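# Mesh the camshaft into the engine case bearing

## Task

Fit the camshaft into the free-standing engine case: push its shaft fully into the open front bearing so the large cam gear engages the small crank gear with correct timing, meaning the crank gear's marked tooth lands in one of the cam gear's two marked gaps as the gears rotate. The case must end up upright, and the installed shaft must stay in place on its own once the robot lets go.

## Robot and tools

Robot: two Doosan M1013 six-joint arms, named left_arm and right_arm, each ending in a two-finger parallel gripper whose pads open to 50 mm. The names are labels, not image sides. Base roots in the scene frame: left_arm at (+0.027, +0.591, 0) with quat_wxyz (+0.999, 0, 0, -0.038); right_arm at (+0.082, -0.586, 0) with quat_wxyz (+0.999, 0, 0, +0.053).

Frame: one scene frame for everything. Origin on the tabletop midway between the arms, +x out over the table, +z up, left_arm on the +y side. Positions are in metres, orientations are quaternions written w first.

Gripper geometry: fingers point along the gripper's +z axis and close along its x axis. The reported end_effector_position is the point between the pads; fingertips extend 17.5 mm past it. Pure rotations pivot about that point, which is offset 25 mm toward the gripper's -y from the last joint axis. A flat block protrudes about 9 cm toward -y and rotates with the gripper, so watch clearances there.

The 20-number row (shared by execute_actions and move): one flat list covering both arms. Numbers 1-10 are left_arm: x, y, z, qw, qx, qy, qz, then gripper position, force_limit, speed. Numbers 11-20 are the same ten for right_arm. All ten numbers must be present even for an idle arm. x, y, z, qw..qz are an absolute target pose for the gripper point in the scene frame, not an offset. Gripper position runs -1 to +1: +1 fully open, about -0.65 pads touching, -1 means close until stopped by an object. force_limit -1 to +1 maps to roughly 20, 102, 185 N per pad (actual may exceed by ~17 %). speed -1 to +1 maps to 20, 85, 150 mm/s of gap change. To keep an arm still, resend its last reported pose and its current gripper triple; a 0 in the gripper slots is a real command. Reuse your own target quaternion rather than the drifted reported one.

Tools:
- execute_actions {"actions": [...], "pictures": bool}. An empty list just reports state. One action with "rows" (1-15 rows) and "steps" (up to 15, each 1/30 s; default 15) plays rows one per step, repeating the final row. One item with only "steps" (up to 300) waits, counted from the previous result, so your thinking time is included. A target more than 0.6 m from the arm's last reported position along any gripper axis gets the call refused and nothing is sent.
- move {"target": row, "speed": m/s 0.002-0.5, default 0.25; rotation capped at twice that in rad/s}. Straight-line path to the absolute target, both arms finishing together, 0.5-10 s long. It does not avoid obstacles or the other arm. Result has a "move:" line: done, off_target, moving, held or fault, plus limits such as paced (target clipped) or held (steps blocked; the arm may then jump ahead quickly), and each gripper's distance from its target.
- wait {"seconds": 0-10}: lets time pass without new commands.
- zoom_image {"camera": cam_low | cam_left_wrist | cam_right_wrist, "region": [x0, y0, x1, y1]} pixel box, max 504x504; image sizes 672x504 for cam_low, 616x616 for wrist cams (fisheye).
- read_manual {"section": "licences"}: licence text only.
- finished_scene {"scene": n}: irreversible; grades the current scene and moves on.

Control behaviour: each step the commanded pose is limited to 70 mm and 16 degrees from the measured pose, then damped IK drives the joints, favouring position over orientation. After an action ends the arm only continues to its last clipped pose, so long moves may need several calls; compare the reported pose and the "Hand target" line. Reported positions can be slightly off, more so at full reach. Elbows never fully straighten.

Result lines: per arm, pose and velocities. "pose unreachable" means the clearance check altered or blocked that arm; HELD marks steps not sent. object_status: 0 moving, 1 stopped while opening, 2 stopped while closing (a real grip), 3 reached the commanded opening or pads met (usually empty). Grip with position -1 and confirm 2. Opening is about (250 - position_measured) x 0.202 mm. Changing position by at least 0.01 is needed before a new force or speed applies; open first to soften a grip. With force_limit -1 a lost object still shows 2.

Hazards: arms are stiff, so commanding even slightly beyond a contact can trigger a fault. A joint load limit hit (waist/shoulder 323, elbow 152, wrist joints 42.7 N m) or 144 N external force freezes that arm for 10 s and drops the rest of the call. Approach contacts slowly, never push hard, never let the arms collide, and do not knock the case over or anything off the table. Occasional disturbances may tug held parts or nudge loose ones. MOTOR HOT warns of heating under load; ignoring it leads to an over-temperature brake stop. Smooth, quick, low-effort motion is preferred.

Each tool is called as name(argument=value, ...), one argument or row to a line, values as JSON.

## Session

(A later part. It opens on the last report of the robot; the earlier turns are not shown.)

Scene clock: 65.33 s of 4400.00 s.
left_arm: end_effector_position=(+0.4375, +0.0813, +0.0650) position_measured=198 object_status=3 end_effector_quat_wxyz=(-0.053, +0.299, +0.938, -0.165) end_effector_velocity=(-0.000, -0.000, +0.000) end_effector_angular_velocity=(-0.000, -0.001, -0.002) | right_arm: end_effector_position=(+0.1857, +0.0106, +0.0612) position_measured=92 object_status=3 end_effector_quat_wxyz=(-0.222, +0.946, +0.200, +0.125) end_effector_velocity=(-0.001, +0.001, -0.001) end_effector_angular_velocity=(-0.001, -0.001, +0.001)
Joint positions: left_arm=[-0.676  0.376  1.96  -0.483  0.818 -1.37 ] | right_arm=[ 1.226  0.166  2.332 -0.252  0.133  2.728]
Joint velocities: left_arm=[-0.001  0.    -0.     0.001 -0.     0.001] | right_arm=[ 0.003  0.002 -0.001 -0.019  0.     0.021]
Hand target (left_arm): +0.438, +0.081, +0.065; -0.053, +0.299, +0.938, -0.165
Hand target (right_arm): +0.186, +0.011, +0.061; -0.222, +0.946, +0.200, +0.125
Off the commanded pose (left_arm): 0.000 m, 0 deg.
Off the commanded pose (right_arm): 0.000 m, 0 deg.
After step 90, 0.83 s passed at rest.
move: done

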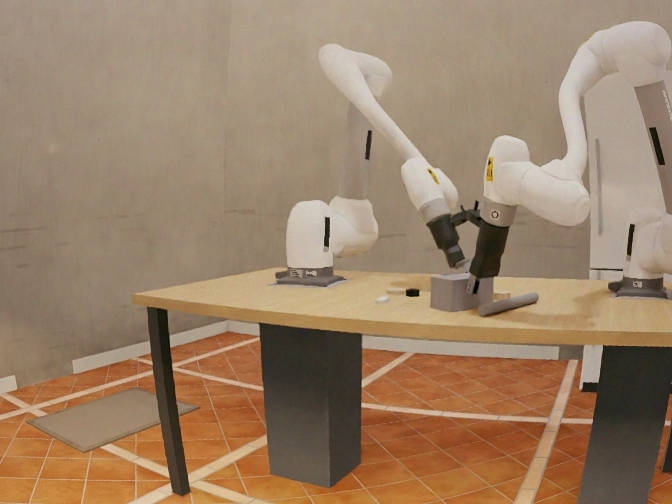

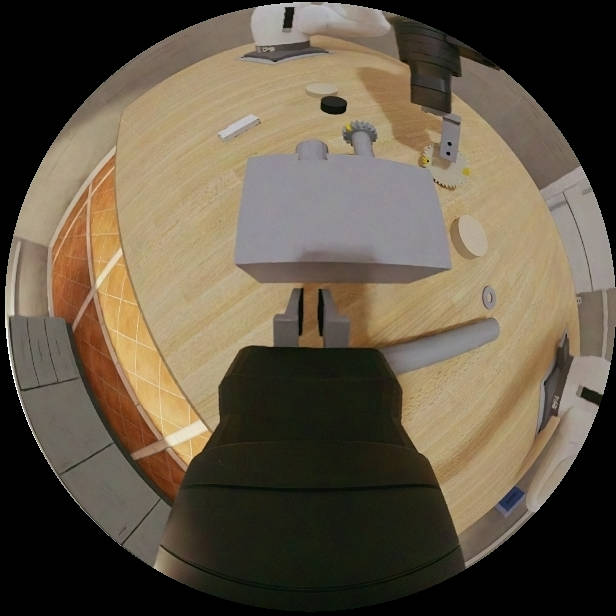

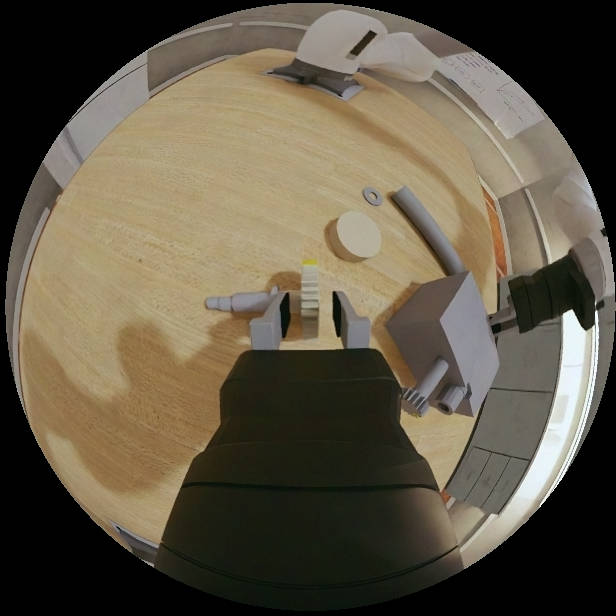

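move(
  target=[0.4375,0.0813,0.065,-0.0528,0.2994,0.9382,-0.1654,-0.3,0,0,0.1847,0.0104,0.0612,-0.2217,0.9461,0.2002,0.1251,-1,0,-0.5],
)

move(
  target=[0.4375,0.0813,0.065,-0.0528,0.2994,0.9382,-0.1654,-0.3,0,0,0.185,-0.03,0.16,-0.2217,0.9461,0.2002,0.1251,-1,0,-0.5],
  speed=0.15,
)

move(
  target=[0.4375,0.0813,0.065,-0.0528,0.2994,0.9382,-0.1654,-0.3,0,0,0.2856,-0.1538,0.14,0.0986,0.4479,-0.8705,-0.1782,-1,0,-0.5],
  speed=0.4,
)

move(
  target=[0.4323,0.074,0.065,-0.0528,0.2994,0.9382,-0.1654,-0.3,0,0,0.303,-0.129,0.091,0.0986,0.4479,-0.8705,-0.1782,-1,0,-0.5],
  speed=0.08,
)

zoom_image(
  camera="cam_right_wrist",
  region=[150, 250, 300, 350],
)

zoom_image(
  camera="cam_left_wrist",
  region=[260, 70, 390, 170],
)

Scene clock: 72.60 s of 4400.00 s.
left_arm: end_effector_position=(+0.4375, +0.0813, +0.0650) position_measured=198 object_status=3 end_effector_quat_wxyz=(-0.053, +0.299, +0.938, -0.165) end_effector_velocity=(+0.000, +0.000, -0.000) end_effector_angular_velocity=(+0.000, +0.001, +0.002) | right_arm: end_effector_position=(+0.1847, +0.0104, +0.0612) position_measured=197 object_status=2 end_effector_quat_wxyz=(-0.222, +0.946, +0.200, +0.125) end_effector_velocity=(-0.000, +0.001, +0.000) end_effector_angular_velocity=(+0.001, -0.000, +0.001)
Joint positions: left_arm=[-0.676  0.376  1.96  -0.483  0.818 -1.369] | right_arm=[ 1.229  0.166  2.333 -0.261  0.134  2.739]
Joint velocities: left_arm=[ 0.     0.001 -0.    -0.001  0.    -0.001] | right_arm=[ 0.001  0.001 -0.002 -0.002 -0.     0.003]
Hand target (left_arm): +0.437, +0.081, +0.065; -0.053, +0.299, +0.938, -0.165
Hand target (right_arm): +0.185, +0.010, +0.061; -0.222, +0.946, +0.200, +0.125
Off the commanded pose (left_arm): 0.000 m, 0 deg.
Off the commanded pose (right_arm): 0.000 m, 0 deg.
After step 90, 3.57 s passed at rest.
move: done

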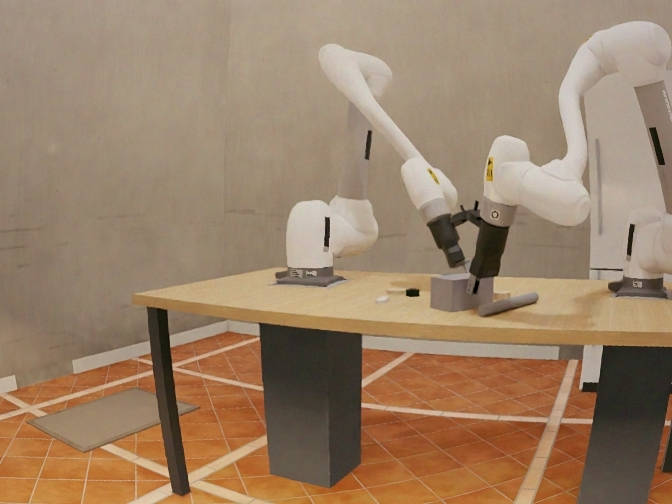

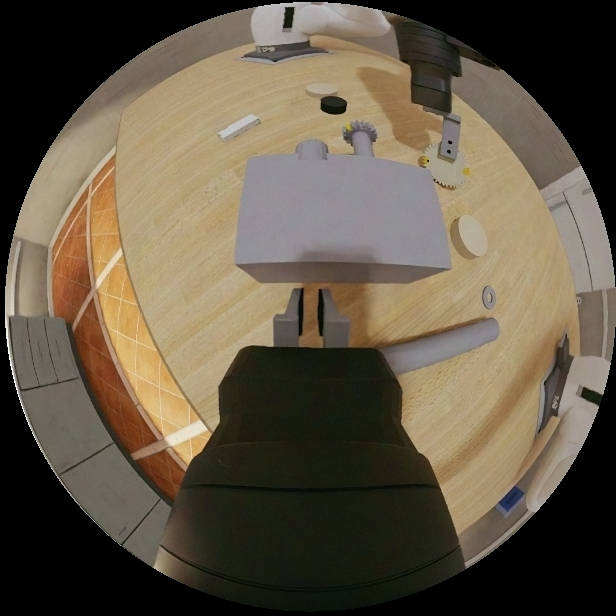

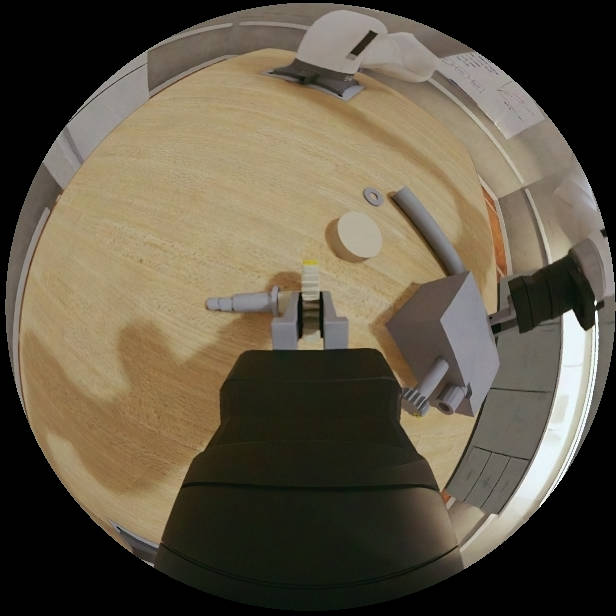

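Scene clock: 73.67 s of 4400.00 s.
left_arm: end_effector_position=(+0.4375, +0.0813, +0.0650) position_measured=198 object_status=3 end_effector_quat_wxyz=(-0.053, +0.299, +0.938, -0.165) end_effector_velocity=(+0.000, +0.000, +0.001) end_effector_angular_velocity=(-0.001, -0.001, -0.000) | right_arm: end_effector_position=(+0.1850, -0.0299, +0.1601) position_measured=197 object_status=2 end_effector_quat_wxyz=(-0.222, +0.946, +0.200, +0.125) end_effector_velocity=(-0.000, -0.000, +0.001) end_effector_angular_velocity=(+0.001, +0.000, +0.000)
Joint positions: left_arm=[-0.676  0.376  1.96  -0.483  0.818 -1.369] | right_arm=[ 1.204 -0.054  2.315 -0.063  0.366  2.518]
Joint velocities: left_arm=[ 0.    -0.001  0.     0.     0.     0.   ] | right_arm=[-0.    -0.002  0.     0.002  0.    -0.003]
Hand target (left_arm): +0.437, +0.081, +0.065; -0.053, +0.299, +0.938, -0.165
Hand target (right_arm): +0.185, -0.030, +0.160; -0.222, +0.946, +0.200, +0.125
Off the commanded pose (left_arm): 0.000 m, 0 deg.
Off the commanded pose (right_arm): 0.000 m, 0 deg.
move: done

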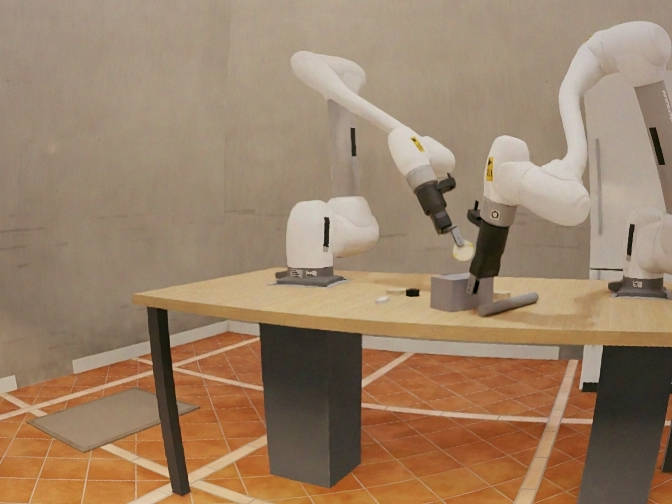

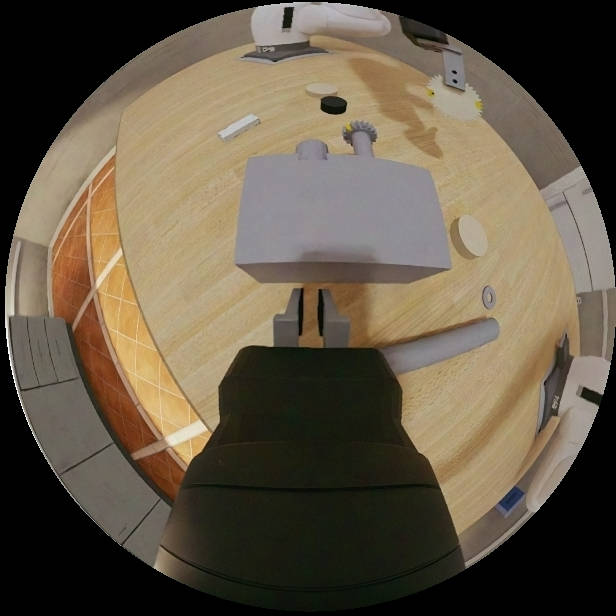

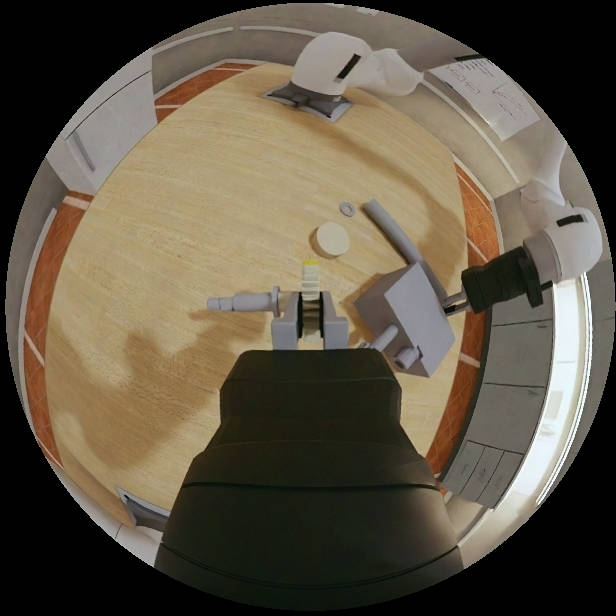

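Scene clock: 77.50 s of 4400.00 s.
left_arm: end_effector_position=(+0.4375, +0.0813, +0.0650) position_measured=198 object_status=3 end_effector_quat_wxyz=(-0.053, +0.299, +0.938, -0.165) end_effector_velocity=(+0.000, +0.001, -0.000) end_effector_angular_velocity=(+0.000, +0.001, +0.002) | right_arm: end_effector_position=(+0.2854, -0.1541, +0.1402) position_measured=197 object_status=2 end_effector_quat_wxyz=(-0.099, -0.448, +0.870, +0.179) end_effector_velocity=(-0.000, -0.001, -0.000) end_effector_angular_velocity=(+0.000, -0.001, -0.001)
Joint positions: left_arm=[-0.676  0.376  1.96  -0.483  0.818 -1.369] | right_arm=[0.744 0.05  2.181 0.483 1.023 4.333]
Joint velocities: left_arm=[ 0.001 -0.     0.    -0.001  0.    -0.   ] | right_arm=[-0.    -0.001  0.001  0.    -0.001 -0.   ]
Hand target (left_arm): +0.437, +0.081, +0.065; -0.053, +0.299, +0.938, -0.165
Hand target (right_arm): +0.285, -0.154, +0.140; -0.099, -0.448, +0.870, +0.179
Off the commanded pose (left_arm): 0.000 m, 0 deg.
Off the commanded pose (right_arm): 0.000 m, 0 deg.
move: done

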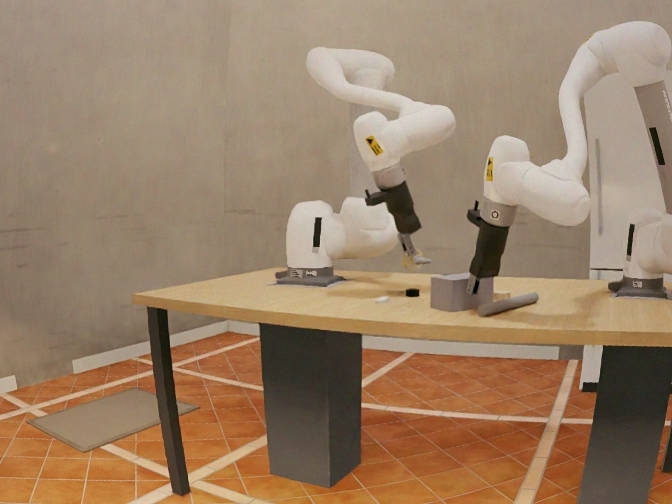

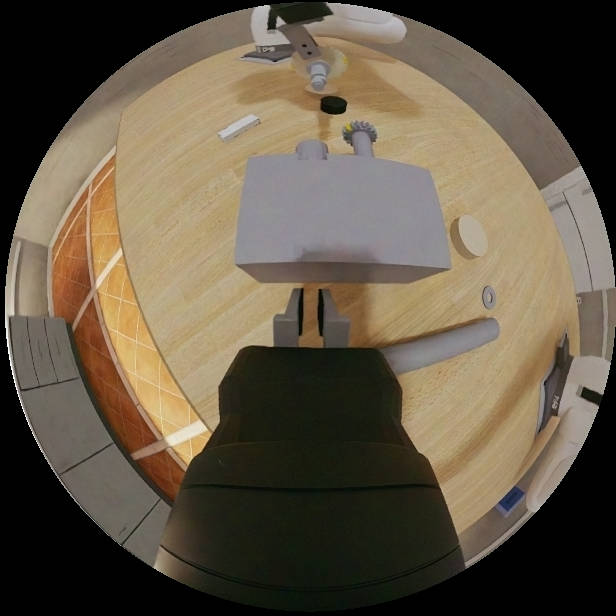

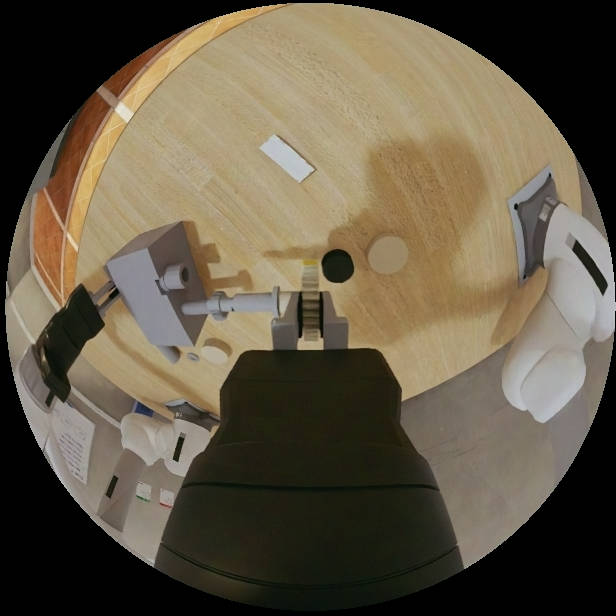

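Scene clock: 78.53 s of 4400.00 s.
left_arm: end_effector_position=(+0.4323, +0.0740, +0.0650) position_measured=198 object_status=3 end_effector_quat_wxyz=(-0.053, +0.299, +0.938, -0.165) end_effector_velocity=(-0.001, -0.001, -0.001) end_effector_angular_velocity=(+0.001, +0.002, +0.002) | right_arm: end_effector_position=(+0.3030, -0.1290, +0.0910) position_measured=197 object_status=2 end_effector_quat_wxyz=(-0.099, -0.448, +0.871, +0.178) end_effector_velocity=(-0.000, +0.000, +0.000) end_effector_angular_velocity=(-0.000, +0.000, +0.001)
Joint positions: left_arm=[-0.691  0.377  1.959 -0.484  0.814 -1.382] | right_arm=[0.751 0.159 2.172 0.516 0.932 4.283]
Joint velocities: left_arm=[-0.001  0.001 -0.    -0.001 -0.    -0.002] | right_arm=[ 0.001 -0.    -0.     0.     0.    -0.   ]
Hand target (left_arm): +0.432, +0.074, +0.065; -0.053, +0.299, +0.938, -0.165
Hand target (right_arm): +0.303, -0.129, +0.091; -0.099, -0.448, +0.871, +0.178
Off the commanded pose (left_arm): 0.000 m, 0 deg.
Off the commanded pose (right_arm): 0.000 m, 0 deg.
move: done

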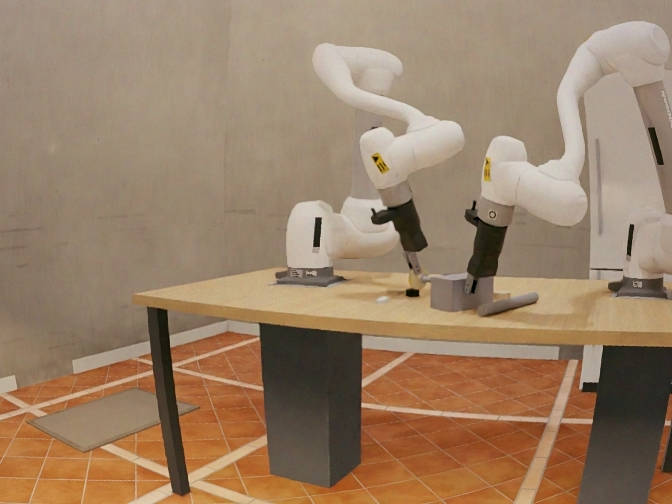

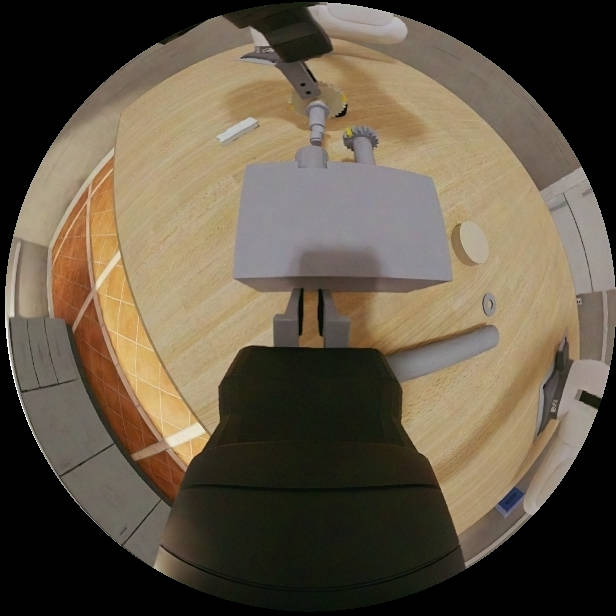

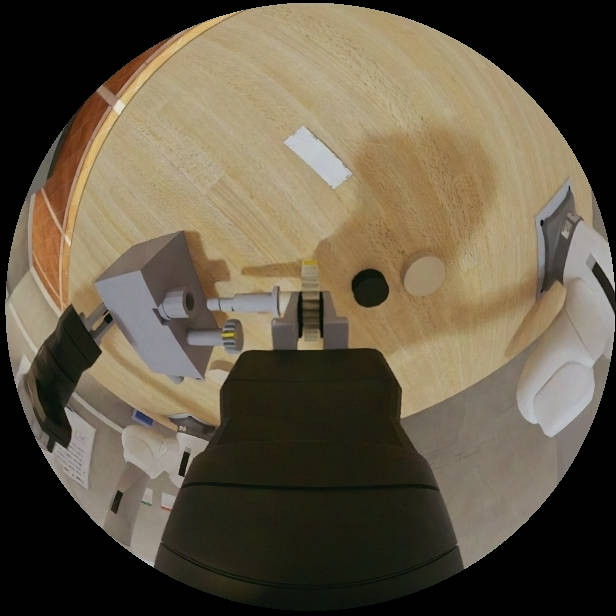

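Region (150, 250, 300, 350) of cam_right_wrist's 616x616 image, scaled by 3.360, with more detail than that image has.

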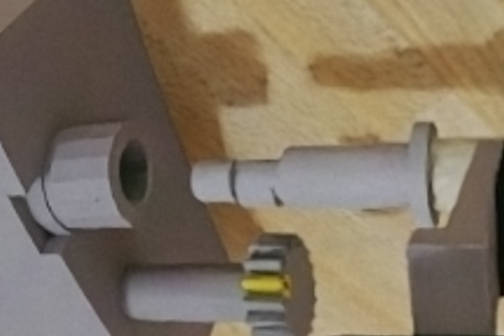

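Region (260, 70, 390, 170) of cam_left_wrist's 616x616 image, scaled by 3.877, with more detail than that image has; it fills the top 388 rows of this view, and the rest is white.

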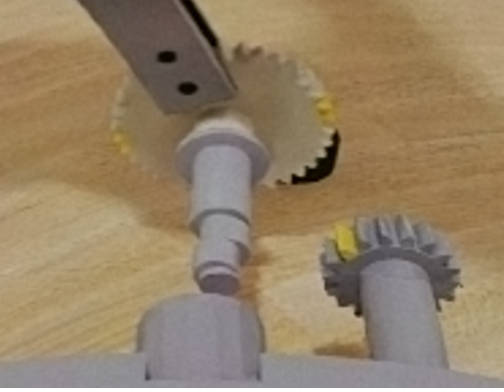

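execute_actions(
  actions=[],
  pictures=false,
)

move(
  target=[0.4308,0.072,0.065,-0.0528,0.2994,0.9382,-0.1654,-0.3,0,0,0.3136,-0.1218,0.0935,0.0986,0.4479,-0.8705,-0.1782,-1,0,-0.5],
  speed=0.02,
)

zoom_image(
  camera="cam_left_wrist",
  region=[260,70,390,170],
)

zoom_image(
  camera="cam_right_wrist",
  region=[150,250,300,350],
)

Scene clock: 96.00 s of 4400.00 s.
left_arm: end_effector_position=(+0.4323, +0.0740, +0.0650) position_measured=198 object_status=3 end_effector_quat_wxyz=(-0.053, +0.299, +0.938, -0.165) end_effector_velocity=(-0.001, -0.001, +0.000) end_effector_angular_velocity=(-0.000, +0.000, +0.001) | right_arm: end_effector_position=(+0.3030, -0.1290, +0.0909) position_measured=197 object_status=2 end_effector_quat_wxyz=(-0.099, -0.448, +0.871, +0.178) end_effector_velocity=(-0.000, -0.000, +0.001) end_effector_angular_velocity=(-0.000, +0.001, +0.000)
Joint positions: left_arm=[-0.691  0.377  1.959 -0.484  0.814 -1.382] | right_arm=[0.751 0.159 2.172 0.516 0.932 4.283]
Joint velocities: left_arm=[-0.002 -0.    -0.001 -0.     0.    -0.002] | right_arm=[-0.    -0.001  0.    -0.     0.002  0.   ]
Hand target (left_arm): +0.432, +0.074, +0.065; -0.053, +0.299, +0.938, -0.165
Hand target (right_arm): +0.303, -0.129, +0.091; -0.099, -0.448, +0.871, +0.178
Off the commanded pose (left_arm): 0.000 m, 0 deg.
Off the commanded pose (right_arm): 0.000 m, 0 deg.
Steps of this call (steps 1 to 90: nothing new was sent; then 14.47 s passed at rest). Readings (end_effector_position | what the end effector reports):
1: left_arm (+0.4323, +0.0740, +0.0650) | right_arm (+0.3030, -0.1290, +0.0910) | left_arm position_measured=198 object_status=3 | right_arm position_measured=197 object_status=2
2: left_arm (+0.4323, +0.0740, +0.0650) | right_arm (+0.3030, -0.1290, +0.0909) | left_arm position_measured=198 object_status=3 | right_arm position_measured=197 object_status=2
4: left_arm (+0.4323, +0.0740, +0.0650) | right_arm (+0.3030, -0.1290, +0.0909) | left_arm position_measured=198 object_status=3 | right_arm position_measured=197 object_status=2
8: left_arm (+0.4323, +0.0740, +0.0650) | right_arm (+0.3030, -0.1290, +0.0909) | left_arm position_measured=198 object_status=3 | right_arm position_measured=197 object_status=2
90: the state above

Scene clock: 96.87 s of 4400.00 s.
left_arm: end_effector_position=(+0.4308, +0.0720, +0.0650) position_measured=198 object_status=3 end_effector_quat_wxyz=(-0.053, +0.299, +0.938, -0.165) end_effector_velocity=(+0.001, -0.000, +0.000) end_effector_angular_velocity=(-0.000, -0.001, +0.001) | right_arm: end_effector_position=(+0.3136, -0.1218, +0.0935) position_measured=197 object_status=2 end_effector_quat_wxyz=(-0.099, -0.448, +0.871, +0.178) end_effector_velocity=(+0.001, -0.000, +0.000) end_effector_angular_velocity=(+0.001, -0.001, -0.001)
Joint positions: left_arm=[-0.694  0.377  1.958 -0.484  0.812 -1.386] | right_arm=[0.745 0.172 2.148 0.511 0.943 4.284]
Joint velocities: left_arm=[ 0.    -0.    -0.001  0.    -0.    -0.001] | right_arm=[-0.001 -0.     0.     0.    -0.001 -0.   ]
Hand target (left_arm): +0.431, +0.072, +0.065; -0.053, +0.299, +0.938, -0.165
Hand target (right_arm): +0.314, -0.122, +0.093; -0.099, -0.448, +0.871, +0.178
Off the commanded pose (left_arm): 0.000 m, 0 deg.
Off the commanded pose (right_arm): 0.000 m, 0 deg.
move: done

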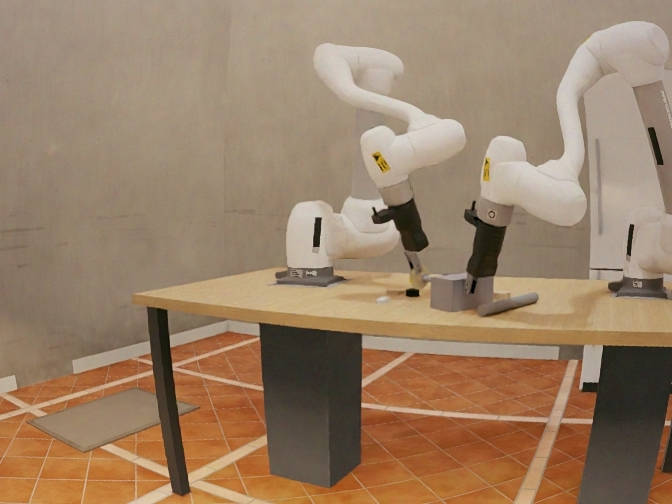

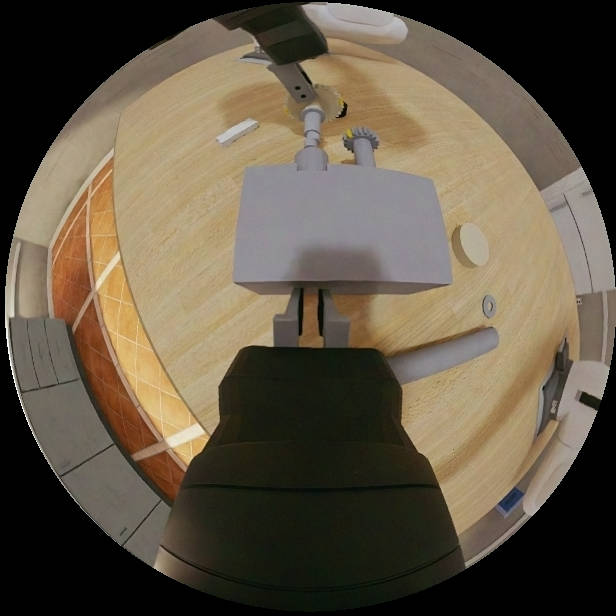

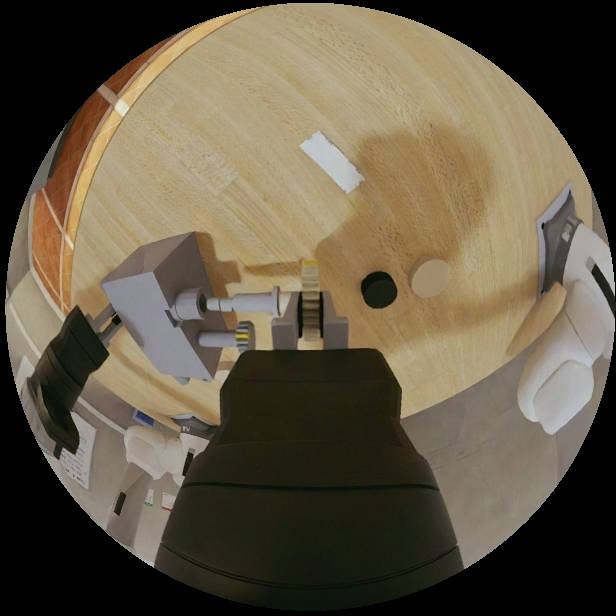

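Region (260, 70, 390, 170) of cam_left_wrist's 616x616 image, scaled by 3.877, with more detail than that image has; it fills the top 388 rows of this view, and the rest is white.

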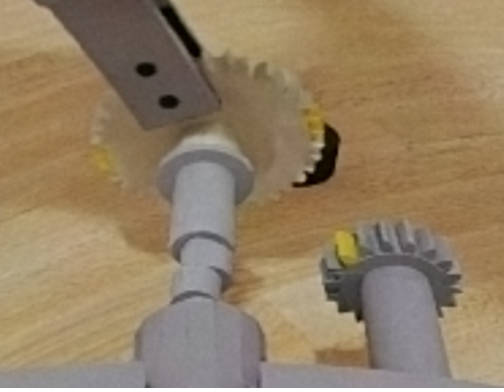

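Region (150, 250, 300, 350) of cam_right_wrist's 616x616 image, scaled by 3.360, with more detail than that image has.

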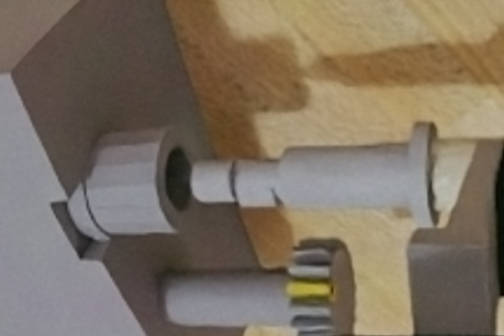

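move(
  target=[0.4308,0.072,0.065,-0.0528,0.2994,0.9382,-0.1654,-0.3,0,0,0.3202,-0.1130,0.0935,0.0986,0.4479,-0.8705,-0.1782,-1,0,-0.5],
  speed=0.012,
)

zoom_image(
  camera="cam_left_wrist",
  region=[260,70,390,170],
)

zoom_image(
  camera="cam_right_wrist",
  region=[170,270,290,340],
)

Scene clock: 100.87 s of 4400.00 s.
left_arm: end_effector_position=(+0.4308, +0.0720, +0.0650) position_measured=198 object_status=3 end_effector_quat_wxyz=(-0.053, +0.299, +0.938, -0.165) end_effector_velocity=(-0.001, -0.000, -0.000) end_effector_angular_velocity=(+0.000, +0.000, -0.002) | right_arm: end_effector_position=(+0.3202, -0.1130, +0.0935) position_measured=197 object_status=2 end_effector_quat_wxyz=(-0.099, -0.448, +0.871, +0.178) end_effector_velocity=(-0.001, -0.000, -0.000) end_effector_angular_velocity=(-0.001, +0.001, +0.001)
Joint positions: left_arm=[-0.694  0.377  1.958 -0.484  0.812 -1.386] | right_arm=[0.746 0.188 2.129 0.509 0.946 4.288]
Joint velocities: left_arm=[-0.002 -0.001  0.001 -0.    -0.    -0.   ] | right_arm=[ 0.001 -0.001  0.001 -0.     0.001 -0.   ]
Hand target (left_arm): +0.431, +0.072, +0.065; -0.053, +0.299, +0.938, -0.165
Hand target (right_arm): +0.320, -0.113, +0.093; -0.099, -0.448, +0.871, +0.178
Off the commanded pose (left_arm): 0.000 m, 0 deg.
Off the commanded pose (right_arm): 0.000 m, 0 deg.
move: done

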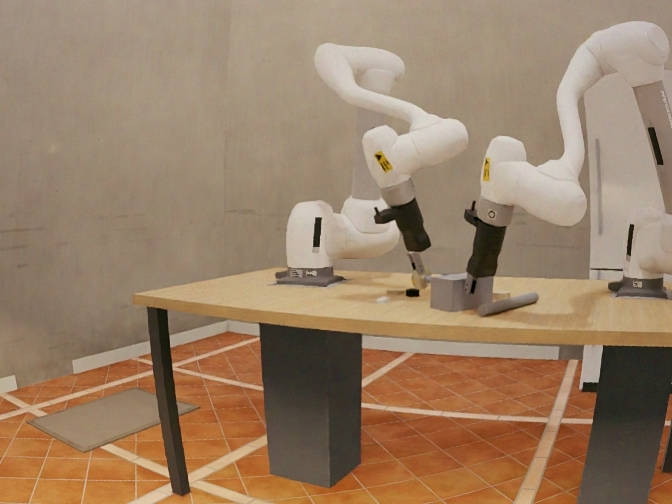

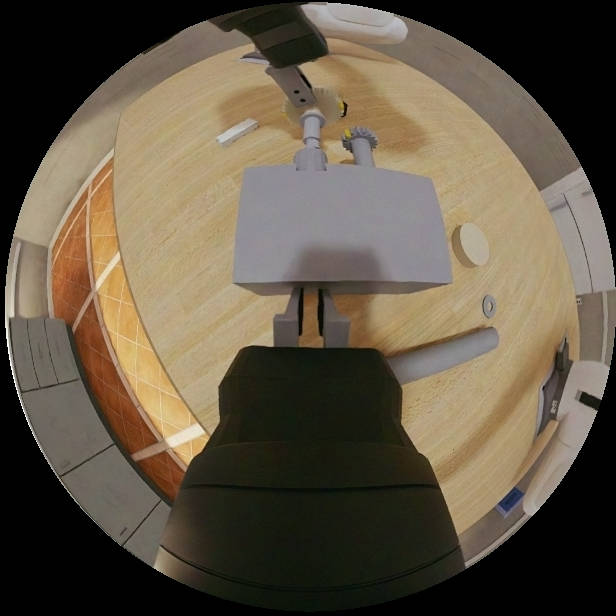

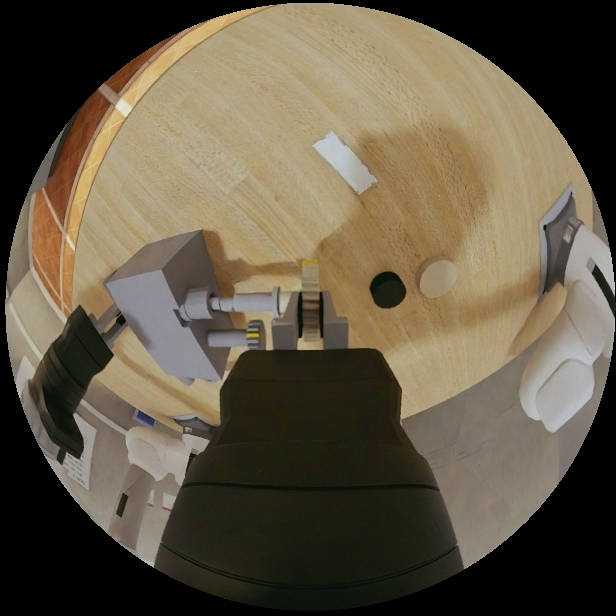

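Region (260, 70, 390, 170) of cam_left_wrist's 616x616 image, scaled by 3.877, with more detail than that image has; it fills the top 388 rows of this view, and the rest is white.

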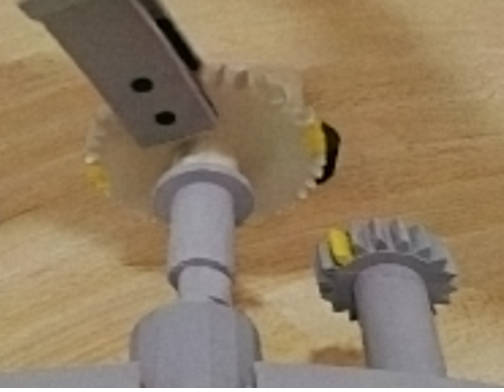

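Region (170, 270, 290, 340) of cam_right_wrist's 616x616 image, scaled by 4.200, with more detail than that image has; it fills the top 294 rows of this view, and the rest is white.

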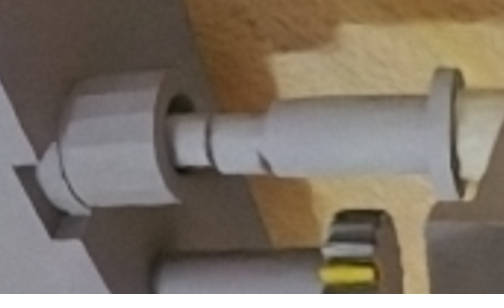

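move(
  target=[0.4308,0.072,0.065,-0.0528,0.2994,0.9382,-0.1654,-0.3,0,0,0.3272,-0.1032,0.0928,0.0986,0.4479,-0.8705,-0.1782,-1,0,-0.5],
  speed=0.012,
)

zoom_image(
  camera="cam_left_wrist",
  region=[260,70,390,170],
)

zoom_image(
  camera="cam_right_wrist",
  region=[170,270,290,340],
)

Scene clock: 107.90 s of 4400.00 s.
left_arm: end_effector_position=(+0.4308, +0.0720, +0.0650) position_measured=198 object_status=3 end_effector_quat_wxyz=(-0.053, +0.299, +0.938, -0.165) end_effector_velocity=(-0.001, +0.001, -0.001) end_effector_angular_velocity=(+0.001, +0.000, -0.002) | right_arm: end_effector_position=(+0.3272, -0.1032, +0.0928) position_measured=197 object_status=2 end_effector_quat_wxyz=(-0.099, -0.448, +0.871, +0.178) end_effector_velocity=(+0.000, -0.000, -0.000) end_effector_angular_velocity=(+0.000, -0.001, -0.001)
Joint positions: left_arm=[-0.694  0.377  1.958 -0.484  0.812 -1.386] | right_arm=[0.749 0.206 2.108 0.509 0.948 4.292]
Joint velocities: left_arm=[-0.     0.     0.001  0.001 -0.     0.001] | right_arm=[-0.    -0.     0.001  0.    -0.001 -0.   ]
Hand target (left_arm): +0.431, +0.072, +0.065; -0.053, +0.299, +0.938, -0.165
Hand target (right_arm): +0.327, -0.103, +0.093; -0.099, -0.448, +0.871, +0.178
Off the commanded pose (left_arm): 0.000 m, 0 deg.
Off the commanded pose (right_arm): 0.000 m, 0 deg.
After step 90, 2.80 s passed at rest.
move: done

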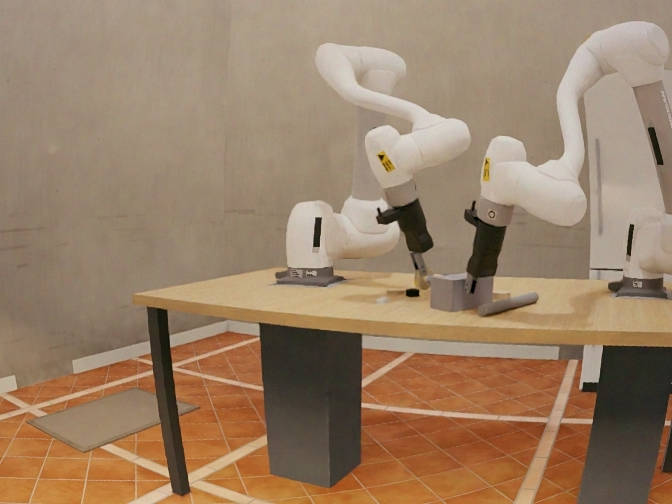

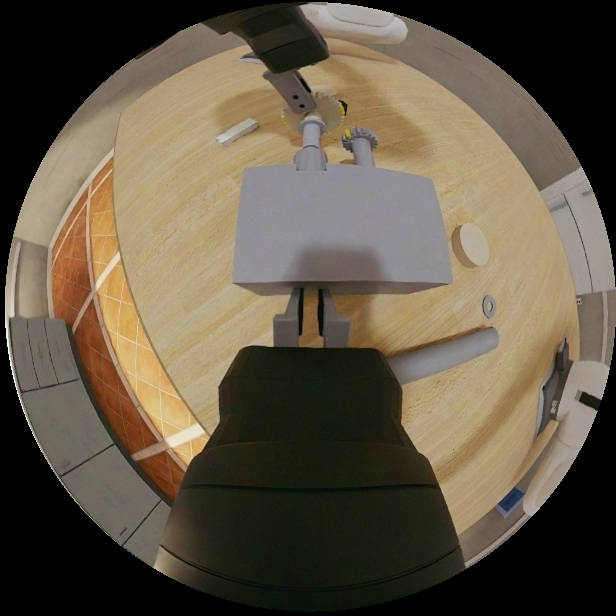

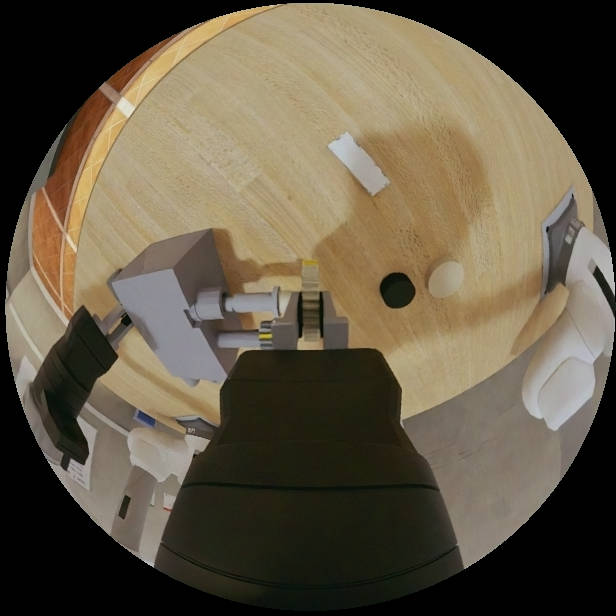

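Region (260, 70, 390, 170) of cam_left_wrist's 616x616 image, scaled by 3.877, with more detail than that image has; it fills the top 388 rows of this view, and the rest is white.

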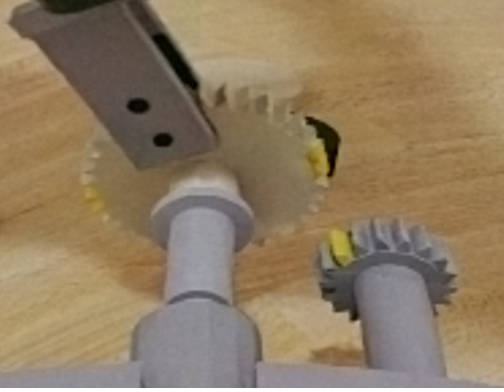

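Region (170, 270, 290, 340) of cam_right_wrist's 616x616 image, scaled by 4.200, with more detail than that image has; it fills the top 294 rows of this view, and the rest is white.

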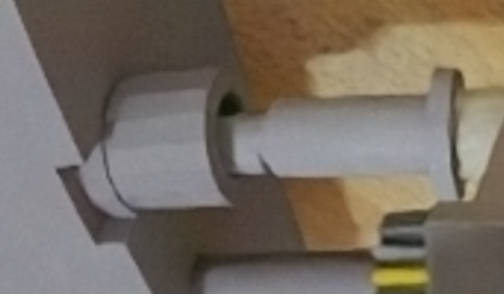

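move(
  target=[0.4308,0.072,0.065,-0.0528,0.2994,0.9382,-0.1654,-0.3,0,0,0.3344,-0.0948,0.0928,0.1002,0.4555,-0.8666,-0.1773,-1,0,-0.5],
  speed=0.01,
)

zoom_image(
  camera="cam_left_wrist",
  region=[260,70,390,170],
)

zoom_image(
  camera="cam_right_wrist",
  region=[170,270,290,340],
)

Scene clock: 114.83 s of 4400.00 s.
left_arm: end_effector_position=(+0.4308, +0.0720, +0.0650) position_measured=198 object_status=3 end_effector_quat_wxyz=(-0.053, +0.299, +0.938, -0.165) end_effector_velocity=(-0.000, -0.001, +0.000) end_effector_angular_velocity=(-0.001, -0.000, -0.002) | right_arm: end_effector_position=(+0.3344, -0.0948, +0.0928) position_measured=197 object_status=2 end_effector_quat_wxyz=(-0.100, -0.456, +0.867, +0.177) end_effector_velocity=(-0.000, -0.000, +0.000) end_effector_angular_velocity=(+0.000, -0.000, +0.000)
Joint positions: left_arm=[-0.694  0.377  1.958 -0.484  0.812 -1.386] | right_arm=[0.749 0.223 2.084 0.503 0.959 4.282]
Joint velocities: left_arm=[-0.001  0.001 -0.001 -0.001  0.     0.002] | right_arm=[ 0. -0.  0.  0. -0. -0.]
Hand target (left_arm): +0.431, +0.072, +0.065; -0.053, +0.299, +0.938, -0.165
Hand target (right_arm): +0.334, -0.095, +0.093; -0.100, -0.456, +0.867, +0.177
Off the commanded pose (left_arm): 0.000 m, 0 deg.
Off the commanded pose (right_arm): 0.000 m, 0 deg.
After step 90, 2.60 s passed at rest.
move: done

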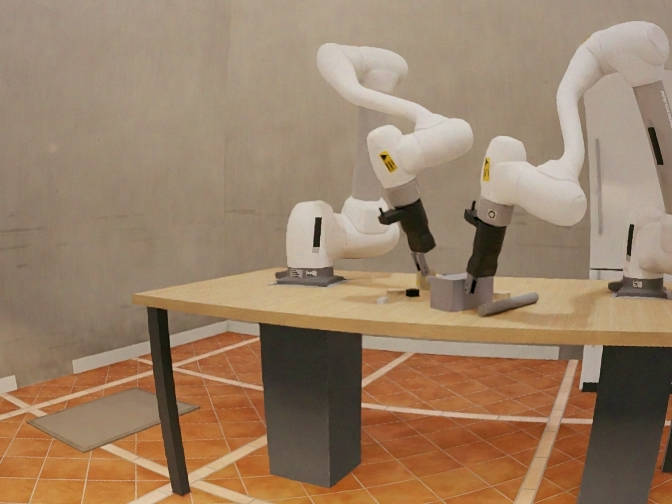

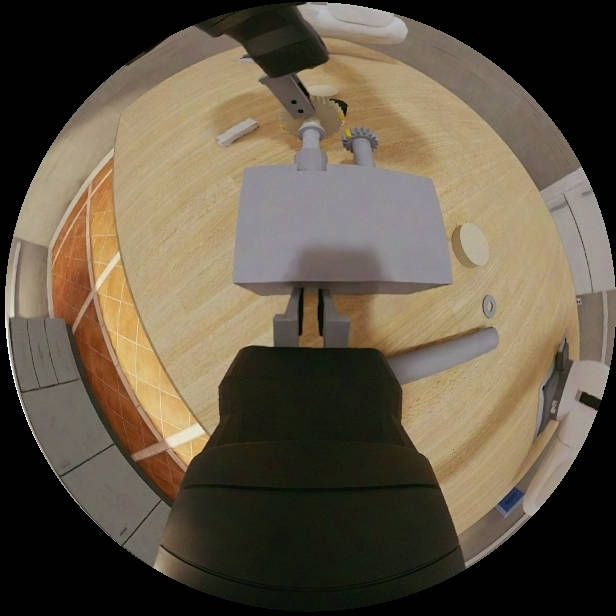

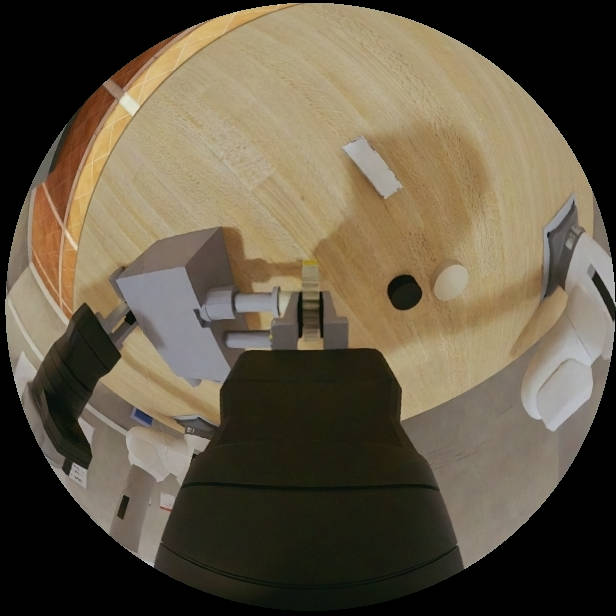

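Region (260, 70, 390, 170) of cam_left_wrist's 616x616 image, scaled by 3.877, with more detail than that image has; it fills the top 388 rows of this view, and the rest is white.

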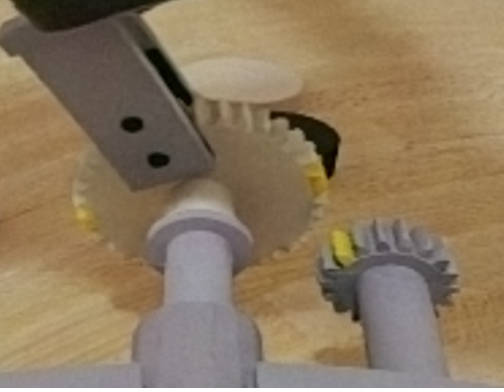

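Region (170, 270, 290, 340) of cam_right_wrist's 616x616 image, scaled by 4.200, with more detail than that image has; it fills the top 294 rows of this view, and the rest is white.

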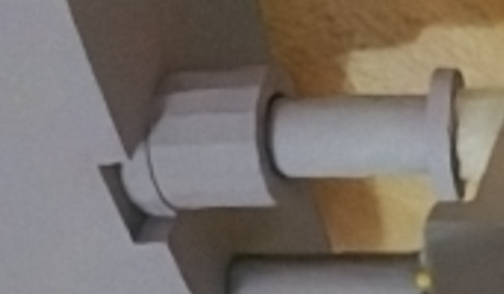

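move(
  target=[0.4308,0.072,0.065,-0.0528,0.2994,0.9382,-0.1654,-0.3,0,0,0.3367,-0.0915,0.0928,0.1002,0.4555,-0.8666,-0.1773,-1,0,-0.5],
  speed=0.007,
)

zoom_image(
  camera="cam_right_wrist",
  region=[170,270,290,340],
)

Scene clock: 118.53 s of 4400.00 s.
left_arm: end_effector_position=(+0.4308, +0.0720, +0.0650) position_measured=198 object_status=3 end_effector_quat_wxyz=(-0.053, +0.299, +0.938, -0.165) end_effector_velocity=(+0.001, +0.000, +0.001) end_effector_angular_velocity=(-0.001, +0.001, +0.004) | right_arm: end_effector_position=(+0.3367, -0.0915, +0.0928) position_measured=197 object_status=2 end_effector_quat_wxyz=(-0.100, -0.456, +0.867, +0.177) end_effector_velocity=(-0.000, +0.000, +0.001) end_effector_angular_velocity=(+0.000, +0.000, +0.000)
Joint positions: left_arm=[-0.694  0.377  1.958 -0.484  0.812 -1.386] | right_arm=[0.75  0.229 2.077 0.503 0.96  4.283]
Joint velocities: left_arm=[ 0.001 -0.001  0.    -0.001  0.    -0.002] | right_arm=[ 0.    -0.001 -0.     0.     0.001  0.   ]
Hand target (left_arm): +0.431, +0.072, +0.065; -0.053, +0.299, +0.938, -0.165
Hand target (right_arm): +0.337, -0.092, +0.093; -0.100, -0.456, +0.867, +0.177
Off the commanded pose (left_arm): 0.000 m, 0 deg.
Off the commanded pose (right_arm): 0.000 m, 0 deg.
move: done

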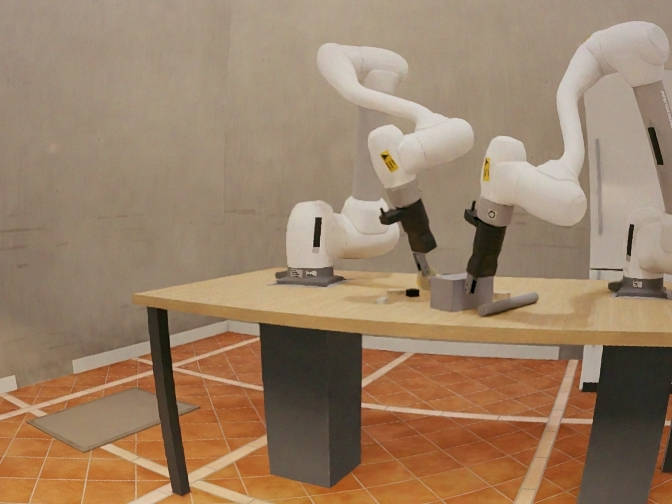

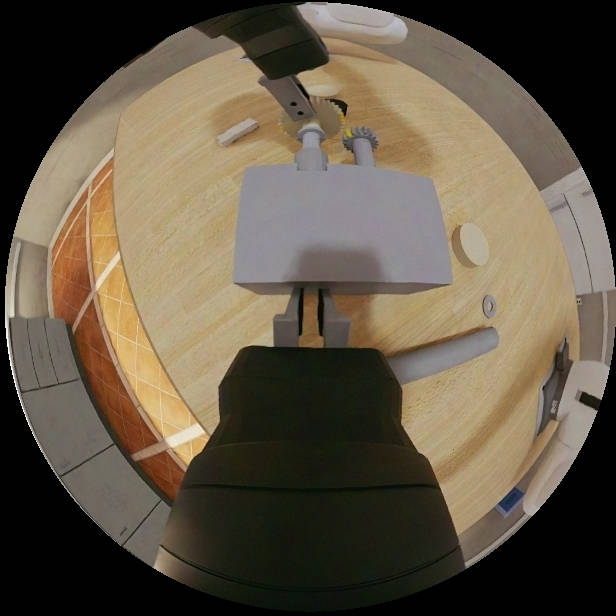

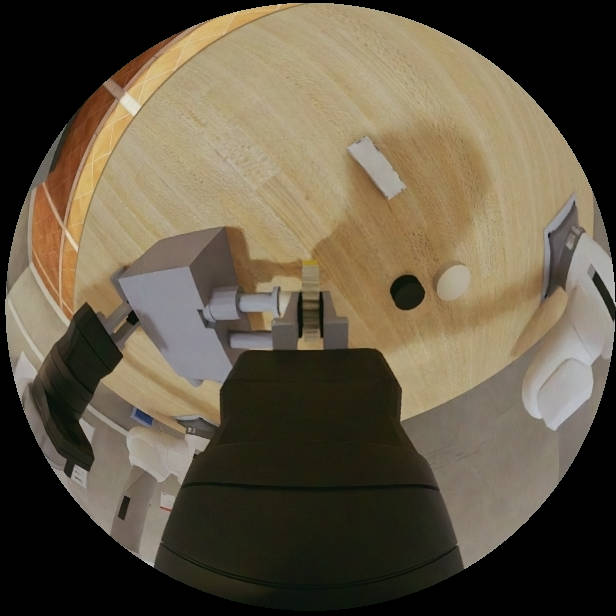

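Region (170, 270, 290, 340) of cam_right_wrist's 616x616 image, scaled by 4.200, with more detail than that image has; it fills the top 294 rows of this view, and the rest is white.

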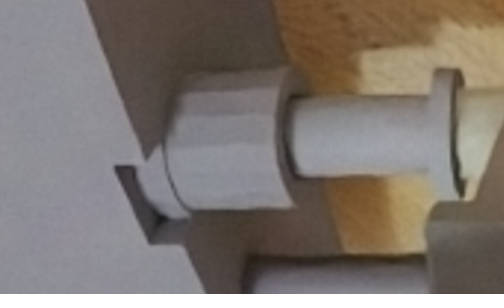

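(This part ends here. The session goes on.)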